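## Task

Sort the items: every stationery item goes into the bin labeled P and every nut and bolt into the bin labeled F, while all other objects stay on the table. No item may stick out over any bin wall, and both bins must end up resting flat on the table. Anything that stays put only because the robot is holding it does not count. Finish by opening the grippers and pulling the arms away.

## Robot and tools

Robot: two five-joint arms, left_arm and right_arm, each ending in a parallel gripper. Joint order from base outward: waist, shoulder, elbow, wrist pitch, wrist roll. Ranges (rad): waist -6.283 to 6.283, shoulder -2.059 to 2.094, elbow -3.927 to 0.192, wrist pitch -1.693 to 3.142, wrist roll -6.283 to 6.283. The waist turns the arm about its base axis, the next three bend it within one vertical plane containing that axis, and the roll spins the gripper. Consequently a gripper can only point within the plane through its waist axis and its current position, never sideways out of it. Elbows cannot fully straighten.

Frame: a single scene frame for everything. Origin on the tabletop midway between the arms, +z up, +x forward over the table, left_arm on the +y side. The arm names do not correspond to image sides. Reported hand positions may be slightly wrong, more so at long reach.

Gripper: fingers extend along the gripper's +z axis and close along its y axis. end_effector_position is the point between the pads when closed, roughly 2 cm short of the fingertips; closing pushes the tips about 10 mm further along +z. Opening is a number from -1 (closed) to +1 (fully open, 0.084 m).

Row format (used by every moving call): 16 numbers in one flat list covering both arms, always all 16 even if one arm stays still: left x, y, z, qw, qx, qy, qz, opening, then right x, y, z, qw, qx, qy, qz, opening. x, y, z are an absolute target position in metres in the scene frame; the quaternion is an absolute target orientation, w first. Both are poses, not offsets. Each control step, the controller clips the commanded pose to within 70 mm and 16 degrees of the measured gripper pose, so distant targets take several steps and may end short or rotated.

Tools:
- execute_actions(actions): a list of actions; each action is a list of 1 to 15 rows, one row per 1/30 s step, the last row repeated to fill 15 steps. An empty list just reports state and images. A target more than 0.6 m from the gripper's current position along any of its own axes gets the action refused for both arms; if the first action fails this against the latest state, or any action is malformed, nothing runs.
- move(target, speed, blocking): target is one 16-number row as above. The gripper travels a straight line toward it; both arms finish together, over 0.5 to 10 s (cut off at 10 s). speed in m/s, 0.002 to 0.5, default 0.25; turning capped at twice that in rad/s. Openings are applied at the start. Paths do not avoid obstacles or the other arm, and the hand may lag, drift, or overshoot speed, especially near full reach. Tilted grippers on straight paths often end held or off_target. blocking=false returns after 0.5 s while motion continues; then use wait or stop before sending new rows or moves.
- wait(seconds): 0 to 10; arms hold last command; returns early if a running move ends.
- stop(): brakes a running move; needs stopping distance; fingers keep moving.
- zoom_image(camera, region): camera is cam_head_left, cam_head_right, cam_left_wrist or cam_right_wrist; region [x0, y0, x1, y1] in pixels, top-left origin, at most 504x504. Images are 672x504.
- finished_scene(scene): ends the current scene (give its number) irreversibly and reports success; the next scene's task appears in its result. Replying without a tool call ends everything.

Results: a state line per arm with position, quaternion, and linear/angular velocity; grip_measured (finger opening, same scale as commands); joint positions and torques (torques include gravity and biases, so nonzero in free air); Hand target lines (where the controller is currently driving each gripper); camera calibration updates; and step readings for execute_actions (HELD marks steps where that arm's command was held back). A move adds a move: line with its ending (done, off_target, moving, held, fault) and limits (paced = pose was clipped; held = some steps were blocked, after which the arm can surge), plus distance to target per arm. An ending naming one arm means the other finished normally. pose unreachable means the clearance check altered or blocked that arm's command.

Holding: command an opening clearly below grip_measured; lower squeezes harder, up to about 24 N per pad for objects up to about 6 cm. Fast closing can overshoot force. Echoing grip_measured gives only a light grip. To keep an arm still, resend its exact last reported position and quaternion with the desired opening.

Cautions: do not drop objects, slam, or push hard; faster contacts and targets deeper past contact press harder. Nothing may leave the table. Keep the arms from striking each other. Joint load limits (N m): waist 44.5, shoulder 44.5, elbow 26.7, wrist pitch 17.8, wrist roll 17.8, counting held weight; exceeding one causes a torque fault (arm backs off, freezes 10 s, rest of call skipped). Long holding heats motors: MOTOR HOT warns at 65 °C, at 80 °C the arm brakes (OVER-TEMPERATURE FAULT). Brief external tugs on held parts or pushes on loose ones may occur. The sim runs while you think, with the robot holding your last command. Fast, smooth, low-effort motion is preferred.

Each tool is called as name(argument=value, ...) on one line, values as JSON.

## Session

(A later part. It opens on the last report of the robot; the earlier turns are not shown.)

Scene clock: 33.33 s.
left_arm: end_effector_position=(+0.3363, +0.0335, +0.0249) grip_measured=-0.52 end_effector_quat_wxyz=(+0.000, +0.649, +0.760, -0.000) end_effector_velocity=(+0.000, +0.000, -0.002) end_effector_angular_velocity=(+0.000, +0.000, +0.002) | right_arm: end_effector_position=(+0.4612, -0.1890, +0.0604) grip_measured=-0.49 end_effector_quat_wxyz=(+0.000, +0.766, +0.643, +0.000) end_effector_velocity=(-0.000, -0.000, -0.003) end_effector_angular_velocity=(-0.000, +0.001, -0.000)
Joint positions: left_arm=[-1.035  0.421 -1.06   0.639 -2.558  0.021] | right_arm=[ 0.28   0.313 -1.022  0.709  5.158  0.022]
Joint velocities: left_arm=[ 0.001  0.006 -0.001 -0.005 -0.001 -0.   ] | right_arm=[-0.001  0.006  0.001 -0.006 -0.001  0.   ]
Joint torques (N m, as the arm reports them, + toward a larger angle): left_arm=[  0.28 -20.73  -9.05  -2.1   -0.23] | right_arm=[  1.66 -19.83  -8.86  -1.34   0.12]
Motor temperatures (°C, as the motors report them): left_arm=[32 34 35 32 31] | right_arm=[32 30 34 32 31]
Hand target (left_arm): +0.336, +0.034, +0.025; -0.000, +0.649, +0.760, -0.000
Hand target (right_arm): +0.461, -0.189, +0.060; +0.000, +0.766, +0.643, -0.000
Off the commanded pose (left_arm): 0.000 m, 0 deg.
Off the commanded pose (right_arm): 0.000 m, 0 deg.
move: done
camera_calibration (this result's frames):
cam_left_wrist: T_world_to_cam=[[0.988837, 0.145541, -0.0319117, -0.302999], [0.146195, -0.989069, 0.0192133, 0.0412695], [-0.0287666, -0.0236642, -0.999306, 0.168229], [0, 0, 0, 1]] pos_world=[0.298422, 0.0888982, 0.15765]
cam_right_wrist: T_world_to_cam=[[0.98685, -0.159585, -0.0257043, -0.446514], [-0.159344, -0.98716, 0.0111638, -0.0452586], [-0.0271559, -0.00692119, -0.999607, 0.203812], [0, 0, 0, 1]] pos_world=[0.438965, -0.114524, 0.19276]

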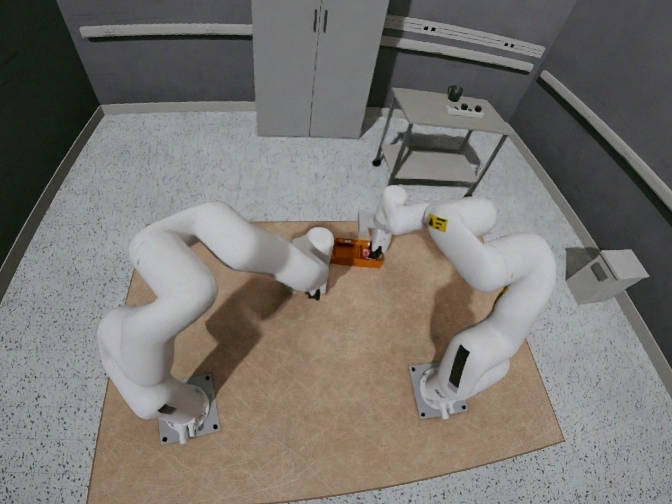

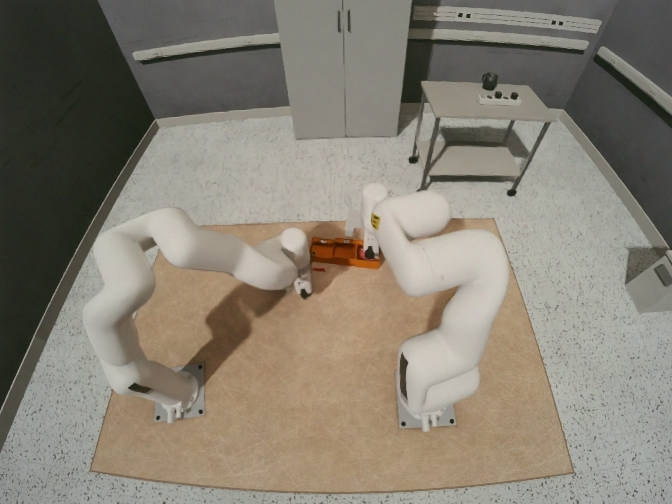

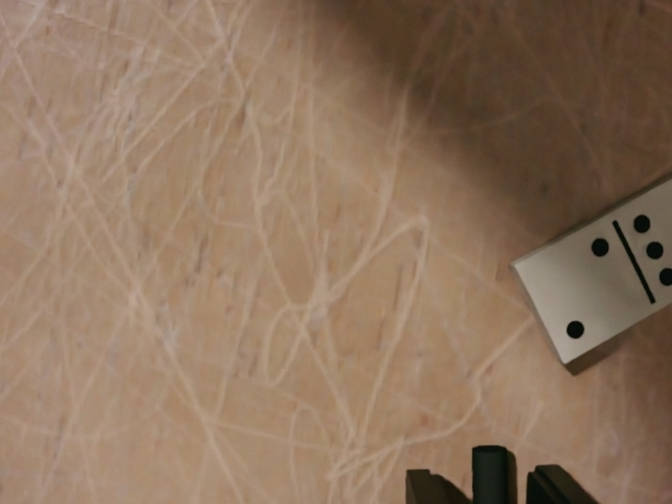

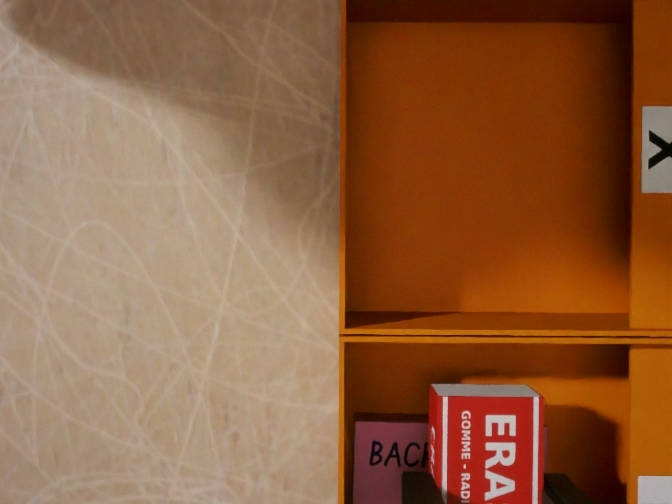

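move(target=[0.3362,0.0336,0.0245,0,0.6494,0.7604,0,-1,0.4611,-0.189,0.043,0,0.766,0.6428,0,-0.9], speed=0.05)

Scene clock: 34.30 s.
left_arm: end_effector_position=(+0.3362, +0.0336, +0.0245) grip_measured=-0.76 end_effector_quat_wxyz=(+0.000, +0.649, +0.760, -0.000) end_effector_velocity=(-0.000, +0.001, -0.001) end_effector_angular_velocity=(+0.001, +0.001, +0.001) | right_arm: end_effector_position=(+0.4611, -0.1890, +0.0434) grip_measured=-0.49 end_effector_quat_wxyz=(+0.000, +0.766, +0.643, +0.000) end_effector_velocity=(+0.001, +0.000, -0.002) end_effector_angular_velocity=(+0.001, -0.002, -0.001)
Joint positions: left_arm=[-1.035  0.421 -1.06   0.639 -2.558  0.011] | right_arm=[ 0.28   0.349 -1.016  0.667  5.158  0.022]
Joint velocities: left_arm=[ 0.     0.001  0.     0.001 -0.    -0.   ] | right_arm=[-0.001  0.006 -0.001 -0.007  0.    -0.   ]
Joint torques (N m, as the arm reports them, + toward a larger angle): left_arm=[  0.14 -20.54  -8.88  -2.07  -0.25] | right_arm=[  1.9  -20.53  -8.34  -1.37   0.37]
Motor temperatures (°C, as the motors report them): left_arm=[32 34 35 32 31] | right_arm=[32 30 34 32 31]
Hand target (left_arm): +0.336, +0.034, +0.024; -0.000, +0.649, +0.760, -0.000
Hand target (right_arm): +0.461, -0.189, +0.043; +0.000, +0.766, +0.643, -0.000
Off the commanded pose (left_arm): 0.000 m, 0 deg.
Off the commanded pose (right_arm): 0.000 m, 0 deg.
move: done
camera_calibration (this result's frames):
cam_left_wrist: T_world_to_cam=[[0.988833, 0.145543, -0.0320517, -0.302945], [0.146195, -0.989073, 0.0190064, 0.0413679], [-0.0289353, -0.0234799, -0.999305, 0.167911], [0, 0, 0, 1]] pos_world=[0.298372, 0.08895, 0.157298]
cam_right_wrist: T_world_to_cam=[[0.986842, -0.159598, -0.0258996, -0.446915], [-0.159353, -0.987157, 0.0112538, -0.0450994], [-0.0273631, -0.00697854, -0.999601, 0.18689], [0, 0, 0, 1]] pos_world=[0.438962, -0.114543, 0.175748]

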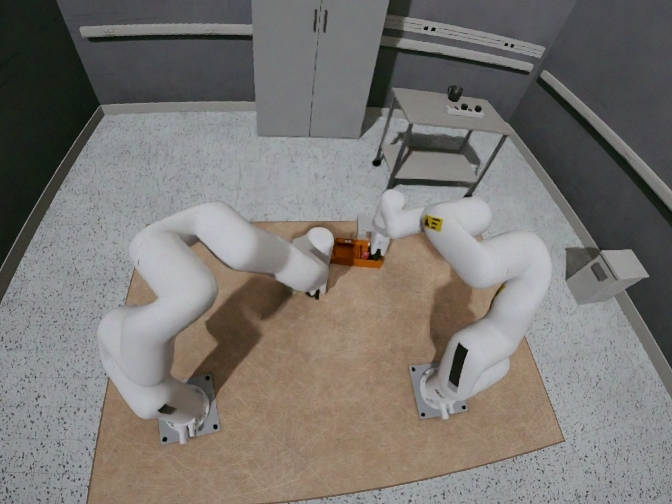

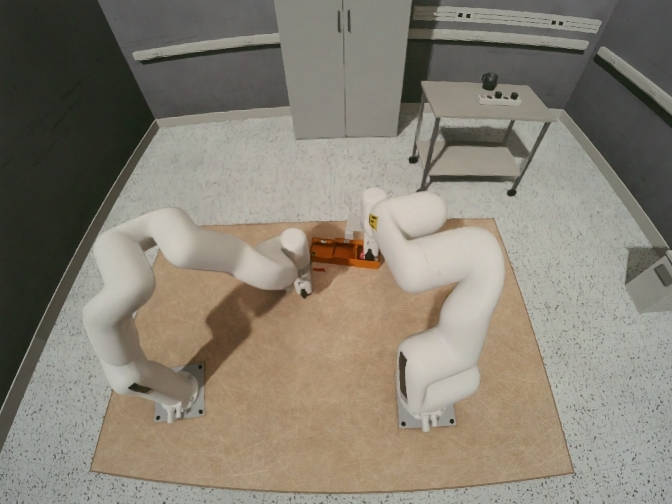

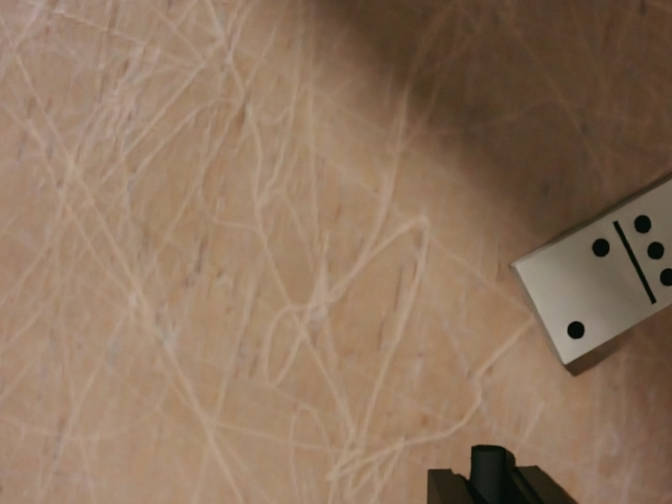

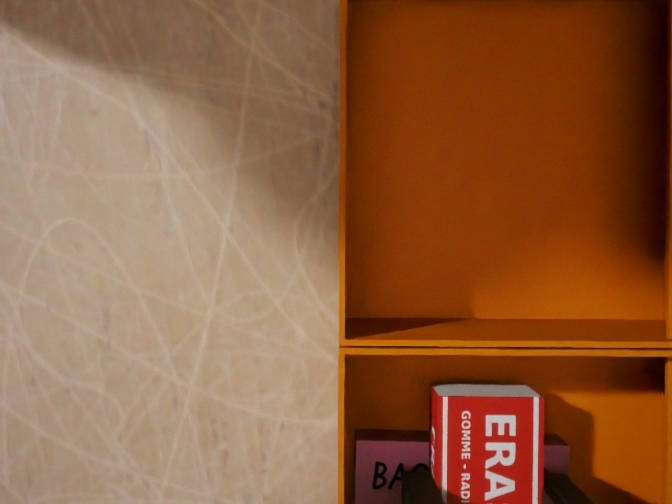

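move(target=[0.3362,0.0336,0.06,0,0.6494,0.7604,0,-1,0.4611,-0.189,0.040,0,0.766,0.6428,0,-0.9], speed=0.1)

move(target=[0.3362,0.0336,0.10,0,0.6494,0.7604,0,-1,0.4611,-0.189,0.041,0,0.766,0.6428,0,-0.25], speed=0.1)

Scene clock: 35.33 s.
left_arm: end_effector_position=(+0.3361, +0.0337, +0.0595) grip_measured=-0.76 end_effector_quat_wxyz=(-0.000, +0.649, +0.760, +0.000) end_effector_velocity=(-0.001, -0.000, +0.003) end_effector_angular_velocity=(+0.001, +0.001, -0.001) | right_arm: end_effector_position=(+0.4621, -0.1887, +0.0415) grip_measured=-0.49 end_effector_quat_wxyz=(+0.001, +0.766, +0.643, +0.001) end_effector_velocity=(-0.000, +0.001, -0.000) end_effector_angular_velocity=(+0.000, -0.000, +0.001)
Joint positions: left_arm=[-1.035  0.346 -1.069  0.723 -2.558  0.011] | right_arm=[ 0.28   0.355 -1.017  0.659  5.158  0.022]
Joint velocities: left_arm=[-0.001 -0.006 -0.002  0.009  0.    -0.   ] | right_arm=[ 0.001  0.001  0.    -0.001  0.     0.   ]
Joint torques (N m, as the arm reports them, + toward a larger angle): left_arm=[  0.49 -20.27  -9.49  -2.02  -0.17] | right_arm=[  1.98 -10.47  -5.31  -1.92   0.47]
Motor temperatures (°C, as the motors report them): left_arm=[32 34 35 32 31] | right_arm=[32 30 34 32 31]
Hand target (left_arm): +0.336, +0.034, +0.060; +0.000, +0.649, +0.760, -0.000
Hand target (right_arm): +0.461, -0.189, +0.040; +0.000, +0.766, +0.643, -0.000
Off the commanded pose (left_arm): 0.001 m, 0 deg.
Off the commanded pose (right_arm): 0.002 m, 0 deg.
move: done
camera_calibration (this result's frames):
cam_left_wrist: T_world_to_cam=[[0.988823, 0.145553, -0.0323144, -0.301698], [0.146199, -0.98908, 0.018618, 0.0408863], [-0.0292516, -0.0231342, -0.999304, 0.2029], [0, 0, 0, 1]] pos_world=[0.298283, 0.0890469, 0.192249]
cam_right_wrist: T_world_to_cam=[[0.986911, -0.159585, -0.0232033, -0.448053], [-0.159391, -0.987165, 0.0100116, -0.0445787], [-0.0245032, -0.00618218, -0.999681, 0.183902], [0, 0, 0, 1]] pos_world=[0.43959, -0.114372, 0.173894]

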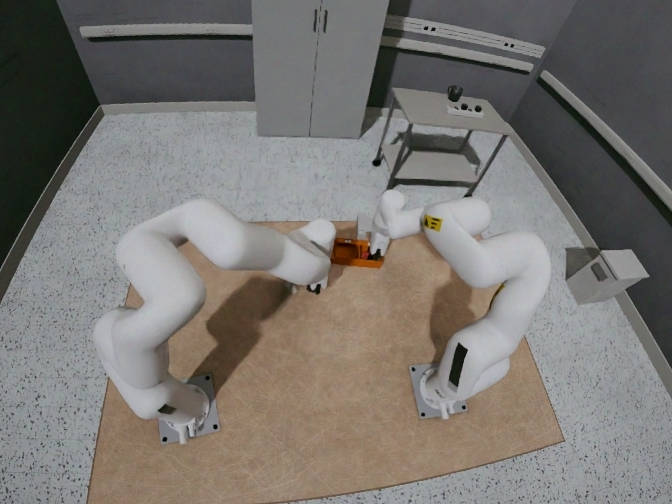

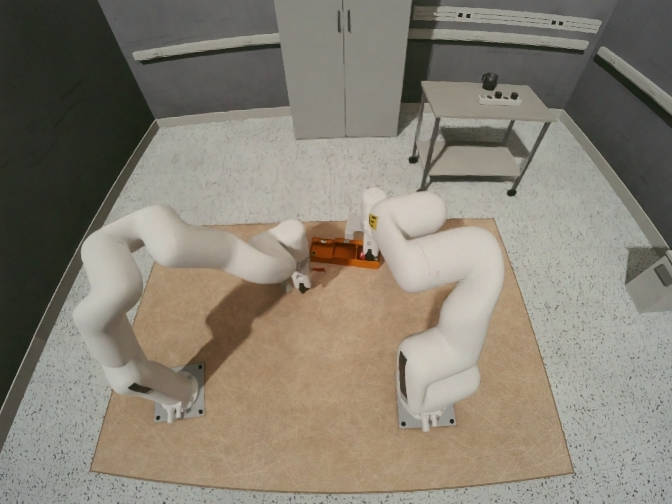

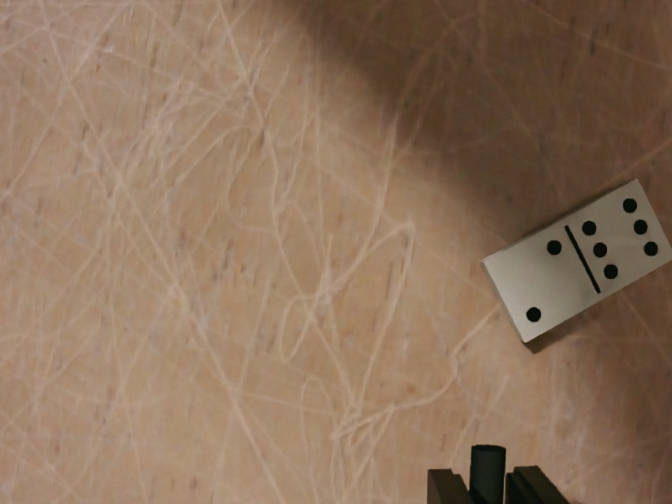

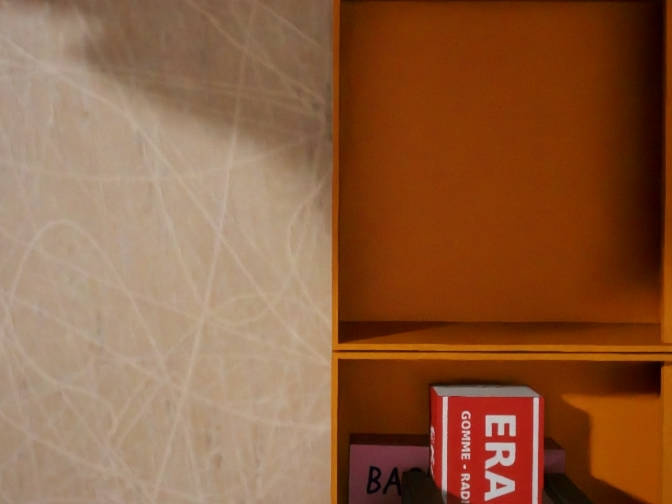

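Scene clock: 36.30 s.
left_arm: end_effector_position=(+0.3361, +0.0337, +0.0995) grip_measured=-0.76 end_effector_quat_wxyz=(-0.000, +0.649, +0.760, +0.000) end_effector_velocity=(+0.001, -0.000, +0.004) end_effector_angular_velocity=(-0.001, -0.001, +0.000) | right_arm: end_effector_position=(+0.4611, -0.1890, +0.0410) grip_measured=-0.27 end_effector_quat_wxyz=(-0.000, +0.766, +0.643, -0.000) end_effector_velocity=(+0.000, -0.000, +0.000) end_effector_angular_velocity=(+0.000, -0.000, -0.001)
Joint positions: left_arm=[-1.035  0.27  -1.094  0.824 -2.558  0.011] | right_arm=[ 0.28   0.354 -1.015  0.661  5.158  0.032]
Joint velocities: left_arm=[ 0.001 -0.006 -0.003  0.007  0.     0.   ] | right_arm=[-0.    -0.001  0.     0.     0.     0.   ]
Joint torques (N m, as the arm reports them, + toward a larger angle): left_arm=[  0.59 -19.71  -9.93  -2.1   -0.32] | right_arm=[  1.81 -20.02  -8.2   -1.45   0.42]
Motor temperatures (°C, as the motors report them): left_arm=[32 34 35 32 31] | right_arm=[32 30 34 32 31]
Hand target (left_arm): +0.336, +0.034, +0.100; +0.000, +0.649, +0.760, -0.000
Hand target (right_arm): +0.461, -0.189, +0.041; +0.000, +0.766, +0.643, -0.000
Off the commanded pose (left_arm): 0.001 m, 0 deg.
Off the commanded pose (right_arm): 0.000 m, 0 deg.
move: done
camera_calibration (this result's frames):
cam_left_wrist: T_world_to_cam=[[0.988822, 0.145554, -0.0323196, -0.300401], [0.1462, -0.98908, 0.0186103, 0.0401449], [-0.0292579, -0.0231274, -0.999304, 0.242916], [0, 0, 0, 1]] pos_world=[0.298281, 0.089049, 0.232291]
cam_right_wrist: T_world_to_cam=[[0.986836, -0.159601, -0.0261185, -0.446911], [-0.159352, -0.987156, 0.0113547, -0.0451031], [-0.0275953, -0.00704315, -0.999594, 0.184592], [0, 0, 0, 1]] pos_world=[0.438935, -0.114551, 0.173356]

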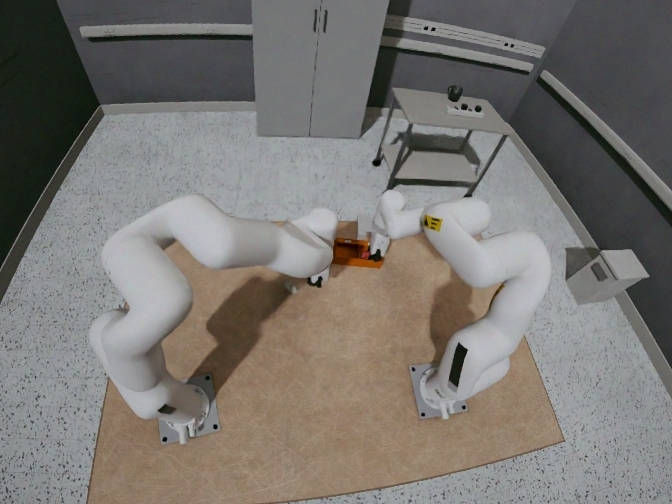

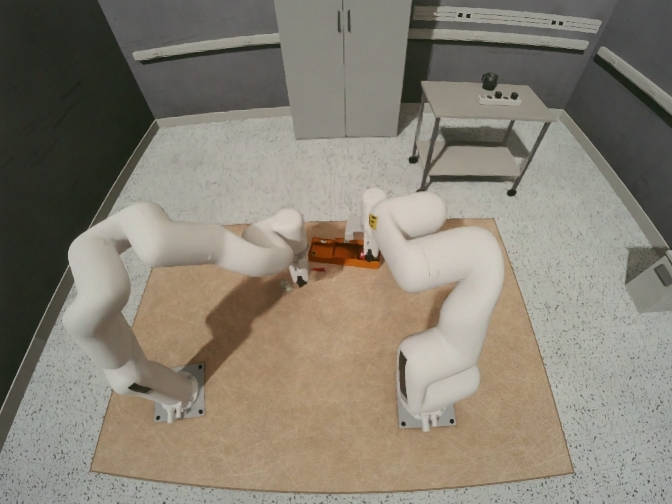

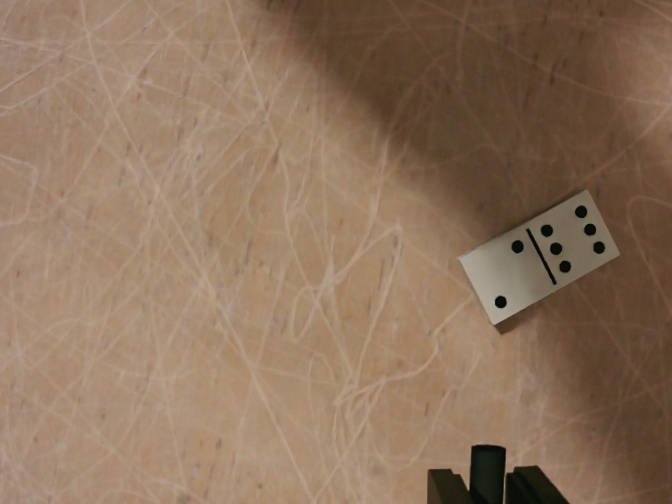

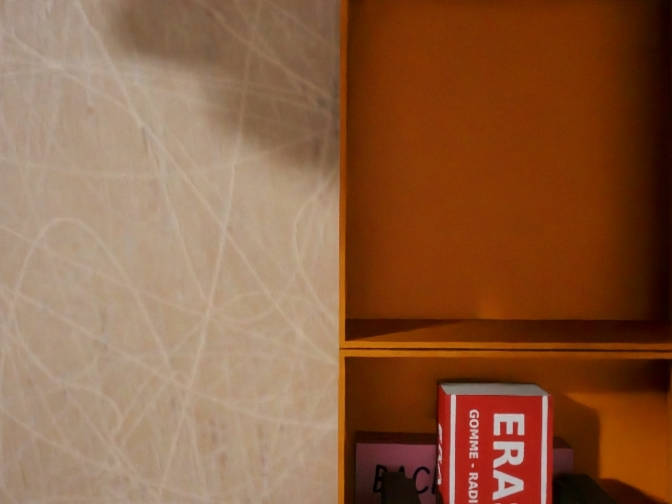

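execute_actions(actions=[])

Scene clock: 37.47 s.
left_arm: end_effector_position=(+0.3362, +0.0336, +0.1000) grip_measured=-0.76 end_effector_quat_wxyz=(+0.000, +0.649, +0.760, -0.000) end_effector_velocity=(-0.000, +0.000, -0.001) end_effector_angular_velocity=(+0.001, +0.001, -0.000) | right_arm: end_effector_position=(+0.4611, -0.1890, +0.0410) grip_measured=-0.27 end_effector_quat_wxyz=(+0.000, +0.766, +0.643, -0.000) end_effector_velocity=(+0.001, -0.000, +0.001) end_effector_angular_velocity=(+0.000, -0.002, -0.000)
Joint positions: left_arm=[-1.035  0.27  -1.095  0.825 -2.558  0.011] | right_arm=[ 0.28   0.354 -1.015  0.661  5.158  0.032]
Joint velocities: left_arm=[-0.     0.002 -0.     0.     0.    -0.   ] | right_arm=[-0.    -0.001 -0.001 -0.     0.    -0.   ]
Joint torques (N m, as the arm reports them, + toward a larger angle): left_arm=[  0.65 -20.08  -9.99  -2.1   -0.19] | right_arm=[  1.58 -20.66  -8.23  -1.34   0.25]
Motor temperatures (°C, as the motors report them): left_arm=[32 34 35 32 31] | right_arm=[32 31 34 32 31]
Hand target (left_arm): +0.336, +0.034, +0.100; +0.000, +0.649, +0.760, -0.000
Hand target (right_arm): +0.461, -0.189, +0.041; +0.000, +0.766, +0.643, -0.000
Off the commanded pose (left_arm): 0.000 m, 0 deg.
Off the commanded pose (right_arm): 0.000 m, 0 deg.
camera_calibration (this result's frames):
cam_left_wrist: T_world_to_cam=[[0.98883, 0.145547, -0.0321101, -0.30047], [0.146198, -0.989074, 0.0189201, 0.0400175], [-0.0290055, -0.0234032, -0.999305, 0.243332], [0, 0, 0, 1]] pos_world=[0.298321, 0.0890075, 0.232758]
cam_right_wrist: T_world_to_cam=[[0.986838, -0.1596, -0.0260515, -0.446934], [-0.159352, -0.987157, 0.0113238, -0.0450922], [-0.0275242, -0.0070234, -0.999596, 0.184601], [0, 0, 0, 1]] pos_world=[0.438947, -0.114547, 0.173394]

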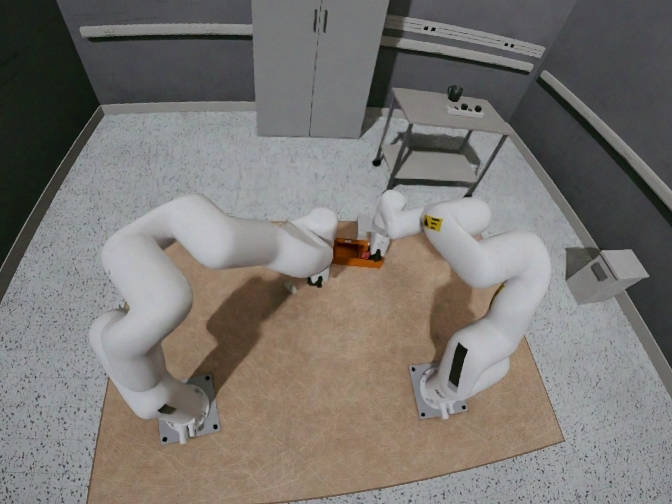

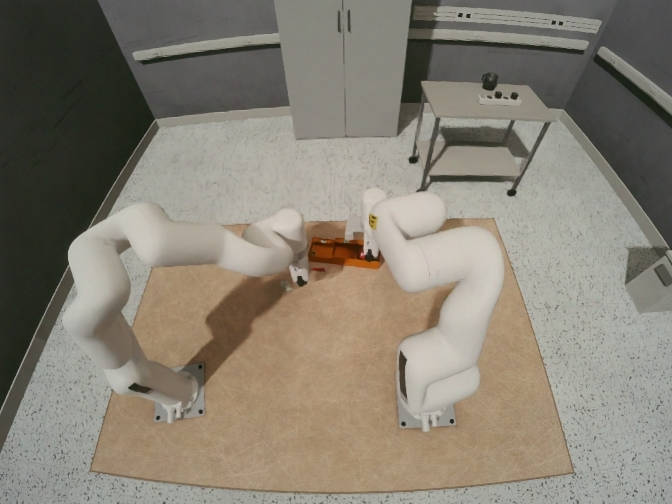

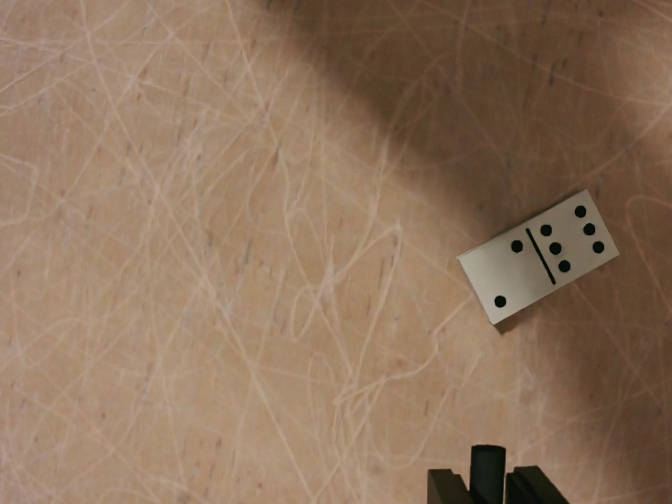

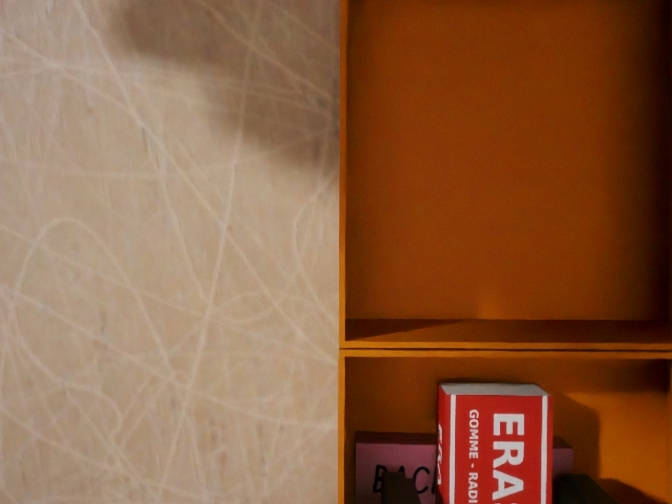

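move(target=[0.3362,0.0336,0.10,0,0.6494,0.7604,0,-1,0.4611,-0.189,0.12,0,0.766,0.6428,0,-0.25], speed=0.2)

move(target=[0.44,0.0,0.10,0,0.7431,0.6691,0,-1,0.40,-0.33,0.16,0,0.766,0.6428,0,-0.25], speed=0.25)

move(target=[0.488,-0.028,0.10,0,0.7431,0.6691,0,-1,0.40,-0.33,0.16,0,0.766,0.6428,0,-0.25], speed=0.2)

Scene clock: 38.67 s.
left_arm: end_effector_position=(+0.3362, +0.0336, +0.1000) grip_measured=-0.76 end_effector_quat_wxyz=(-0.000, +0.649, +0.760, -0.000) end_effector_velocity=(+0.000, -0.000, +0.000) end_effector_angular_velocity=(-0.000, -0.000, +0.001) | right_arm: end_effector_position=(+0.4610, -0.1890, +0.1196) grip_measured=-0.27 end_effector_quat_wxyz=(-0.000, +0.766, +0.643, -0.000) end_effector_velocity=(+0.000, +0.001, +0.004) end_effector_angular_velocity=(+0.001, -0.002, +0.001)
Joint positions: left_arm=[-1.035  0.27  -1.095  0.825 -2.558  0.011] | right_arm=[ 0.28   0.203 -1.066  0.864  5.158  0.032]
Joint velocities: left_arm=[ 0.     0.    -0.    -0.001 -0.     0.   ] | right_arm=[ 0.001 -0.006 -0.004  0.007 -0.    -0.   ]
Joint torques (N m, as the arm reports them, + toward a larger angle): left_arm=[  0.41 -20.13 -10.1   -2.14  -0.33] | right_arm=[  1.46 -19.81  -9.12  -1.32   0.24]
Motor temperatures (°C, as the motors report them): left_arm=[32 34 35 32 31] | right_arm=[32 31 34 32 31]
Hand target (left_arm): +0.336, +0.034, +0.100; -0.000, +0.649, +0.760, -0.000
Hand target (right_arm): +0.461, -0.189, +0.120; +0.000, +0.766, +0.643, +0.000
Off the commanded pose (left_arm): 0.000 m, 0 deg.
Off the commanded pose (right_arm): 0.000 m, 0 deg.
move: done
camera_calibration (this result's frames):
cam_left_wrist: T_world_to_cam=[[0.98883, 0.145547, -0.0321124, -0.300498], [0.146198, -0.989075, 0.0189167, 0.039975], [-0.0290083, -0.0234002, -0.999305, 0.243342], [0, 0, 0, 1]] pos_world=[0.298356, 0.0889691, 0.232767]
cam_right_wrist: T_world_to_cam=[[0.986826, -0.159606, -0.0264644, -0.444727], [-0.15935, -0.987155, 0.011514, -0.0460565], [-0.0279621, -0.00714521, -0.999583, 0.263348], [0, 0, 0, 1]] pos_world=[0.438892, -0.114564, 0.251999]

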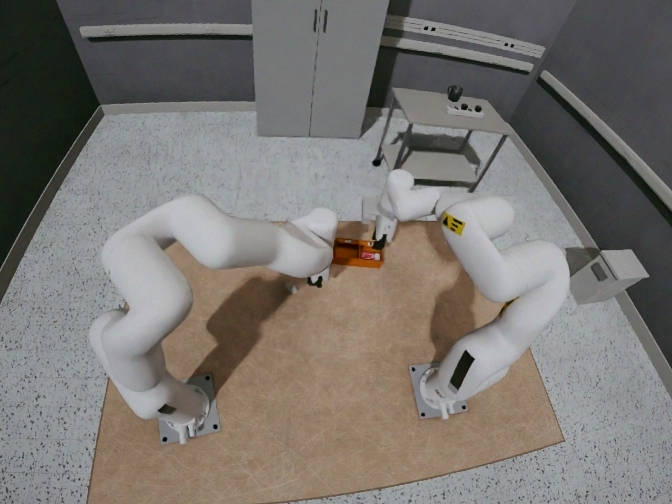

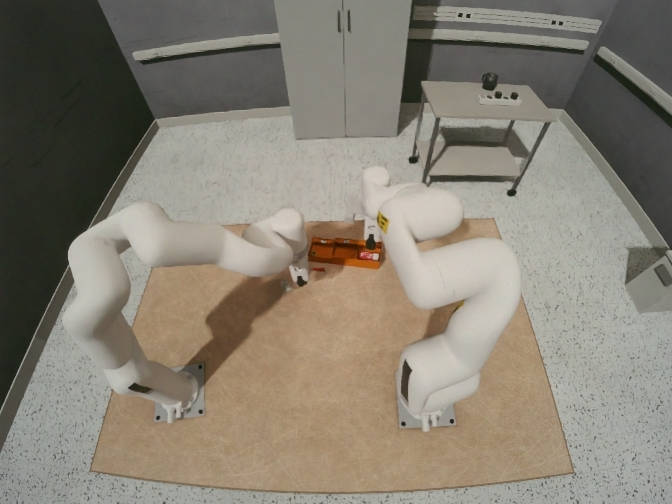

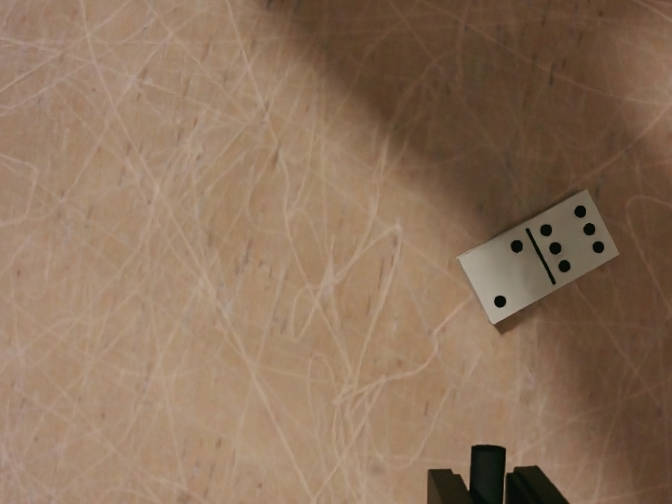

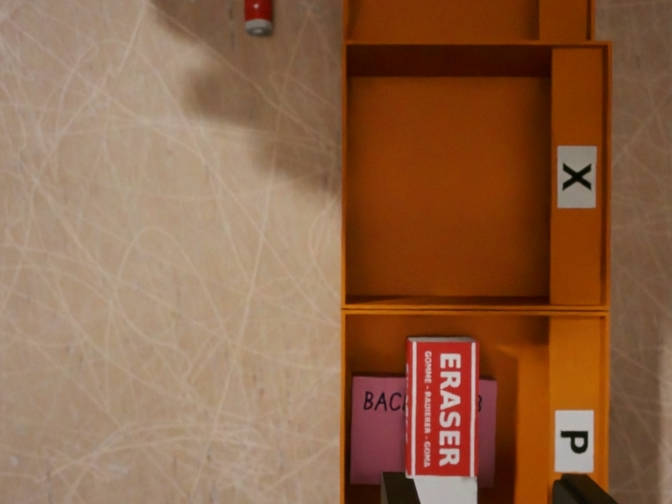

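Scene clock: 40.07 s.
left_arm: end_effector_position=(+0.4398, +0.0002, +0.1002) grip_measured=-0.76 end_effector_quat_wxyz=(+0.000, +0.743, +0.669, +0.000) end_effector_velocity=(+0.001, -0.001, -0.001) end_effector_angular_velocity=(+0.005, +0.006, -0.004) | right_arm: end_effector_position=(+0.4001, -0.3298, +0.1600) grip_measured=-0.27 end_effector_quat_wxyz=(-0.000, +0.766, +0.643, -0.000) end_effector_velocity=(-0.001, -0.002, +0.001) end_effector_angular_velocity=(-0.000, -0.002, +0.000)
Joint positions: left_arm=[-0.946  0.577 -1.563  0.985 -2.207  0.011] | right_arm=[-0.009 -0.113 -0.812  0.926  4.868  0.032]
Joint velocities: left_arm=[-0.     0.013 -0.021  0.016  0.004  0.   ] | right_arm=[-0.005 -0.006  0.002  0.002 -0.005  0.   ]
Joint torques (N m, as the arm reports them, + toward a larger angle): left_arm=[  0.47 -25.49 -10.57  -2.19  -0.32] | right_arm=[  2.35 -14.76  -9.67  -1.18   0.17]
Motor temperatures (°C, as the motors report them): left_arm=[32 34 35 32 31] | right_arm=[32 31 34 32 31]
Hand target (left_arm): +0.440, +0.000, +0.100; +0.000, +0.743, +0.669, -0.000
Hand target (right_arm): +0.400, -0.330, +0.160; -0.000, +0.766, +0.643, -0.000
Off the commanded pose (left_arm): 0.000 m, 0 deg.
Off the commanded pose (right_arm): 0.000 m, 0 deg.
move: done
camera_calibration (this result's frames):
cam_left_wrist: T_world_to_cam=[[0.992854, -0.115149, -0.0313353, -0.399909], [-0.114577, -0.993223, 0.0194784, 0.106422], [-0.0333659, -0.0157489, -0.999319, 0.247691], [0, 0, 0, 1]] pos_world=[0.417509, 0.0635528, 0.232918]
cam_right_wrist: T_world_to_cam=[[0.986852, -0.159458, -0.0263983, -0.406004], [-0.159207, -0.98718, 0.0113736, -0.195203], [-0.0278735, -0.00702121, -0.999587, 0.301051], [0, 0, 0, 1]] pos_world=[0.377979, -0.255328, 0.292429]

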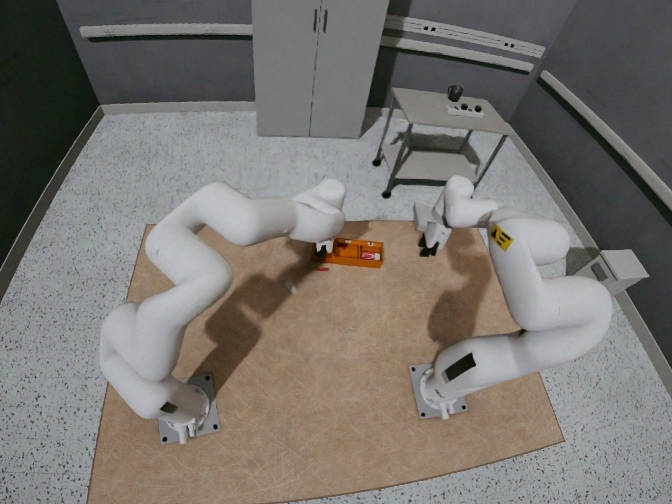

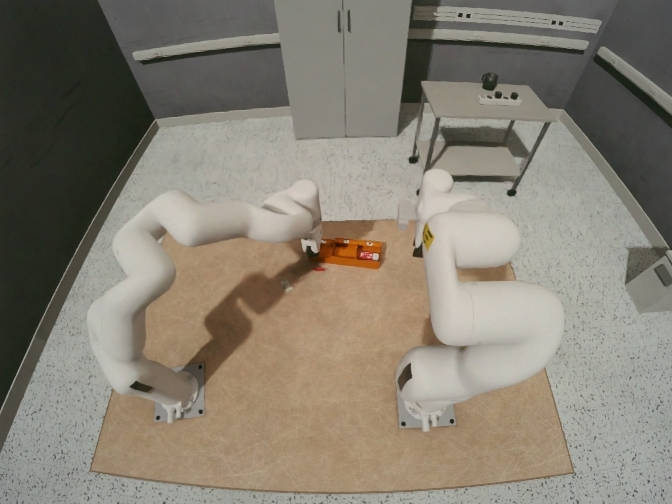

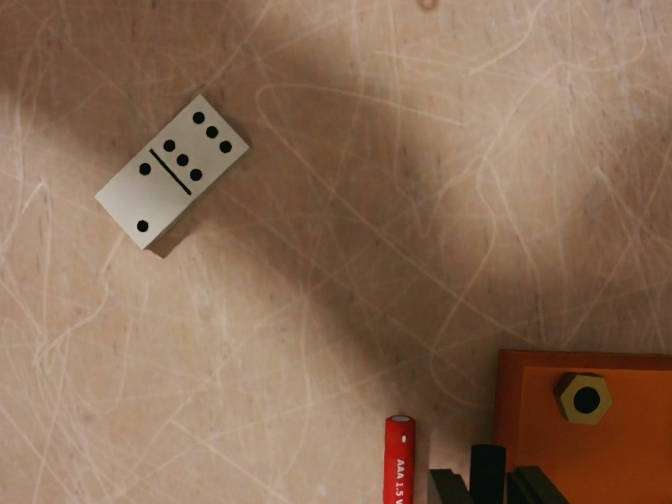

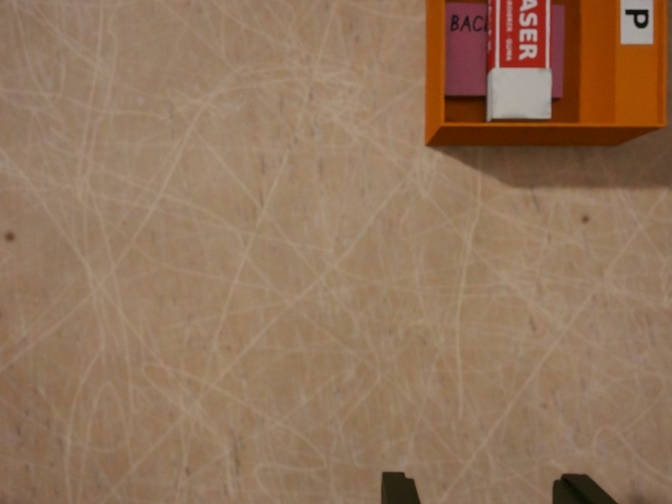

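Scene clock: 41.13 s.
left_arm: end_effector_position=(+0.4877, -0.0278, +0.1001) grip_measured=-0.76 end_effector_quat_wxyz=(+0.001, +0.743, +0.669, +0.000) end_effector_velocity=(+0.003, -0.001, -0.000) end_effector_angular_velocity=(+0.008, +0.009, +0.003) | right_arm: end_effector_position=(+0.4000, -0.3300, +0.1600) grip_measured=-0.27 end_effector_quat_wxyz=(+0.000, +0.766, +0.643, -0.000) end_effector_velocity=(-0.000, -0.000, -0.000) end_effector_angular_velocity=(+0.000, +0.001, -0.000)
Joint positions: left_arm=[-0.928  0.791 -1.918  1.125 -2.189  0.011] | right_arm=[-0.01  -0.113 -0.812  0.925  4.868  0.032]
Joint velocities: left_arm=[ 0.003  0.026 -0.046  0.031 -0.    -0.   ] | right_arm=[-0.     0.     0.001 -0.    -0.    -0.   ]
Joint torques (N m, as the arm reports them, + toward a larger angle): left_arm=[  0.3  -28.33 -10.89  -2.02  -0.32] | right_arm=[  2.33 -14.83  -9.32  -1.4    0.28]
Motor temperatures (°C, as the motors report them): left_arm=[32 34 35 32 31] | right_arm=[32 31 34 32 31]
Hand target (left_arm): +0.488, -0.028, +0.100; +0.000, +0.743, +0.669, +0.000
Hand target (right_arm): +0.400, -0.330, +0.160; +0.000, +0.766, +0.643, -0.000
Off the commanded pose (left_arm): 0.000 m, 0 deg.
Off the commanded pose (right_arm): 0.000 m, 0 deg.
move: done
camera_calibration (this result's frames):
cam_left_wrist: T_world_to_cam=[[0.992835, -0.115453, -0.0308098, -0.450742], [-0.114878, -0.993182, 0.0198227, 0.0842557], [-0.0328883, -0.0161413, -0.999329, 0.248547], [0, 0, 0, 1]] pos_world=[0.465366, 0.0356536, 0.232823]
cam_right_wrist: T_world_to_cam=[[0.986838, -0.159599, -0.0260544, -0.406042], [-0.159351, -0.987157, 0.0113245, -0.195365], [-0.0275271, -0.00702368, -0.999596, 0.300881], [0, 0, 0, 1]] pos_world=[0.377848, -0.255547, 0.292393]

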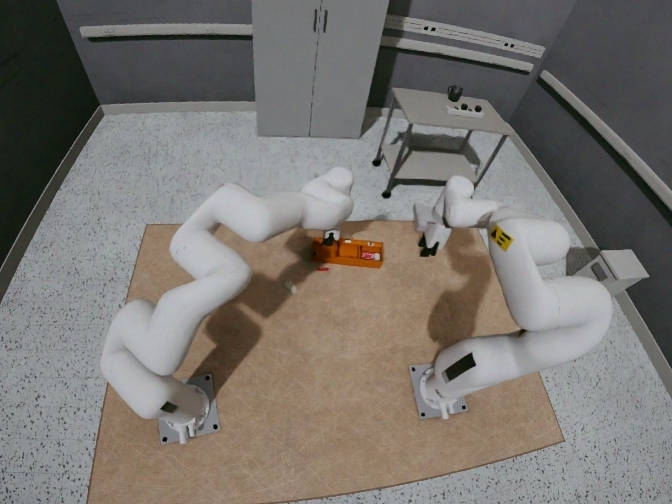

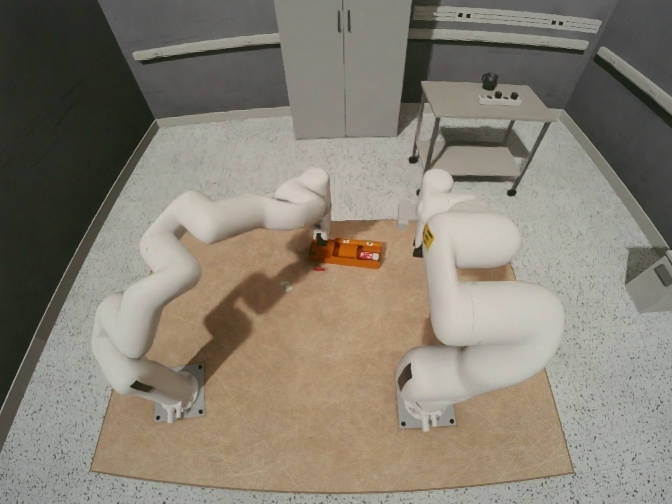

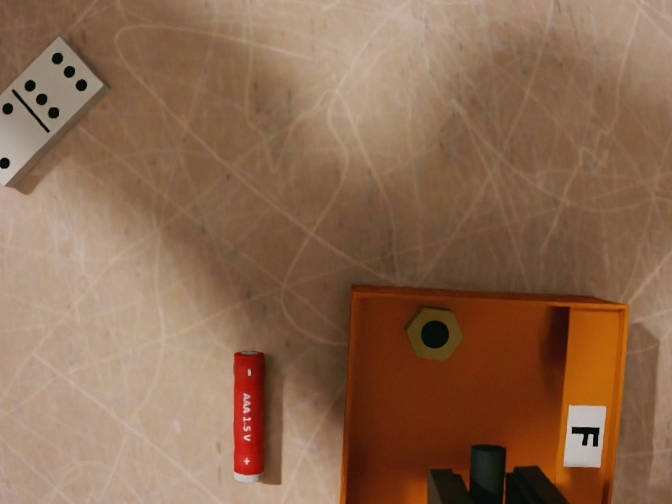

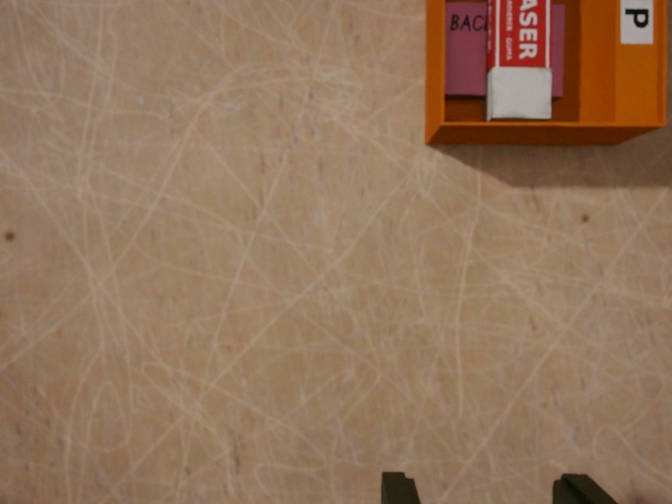

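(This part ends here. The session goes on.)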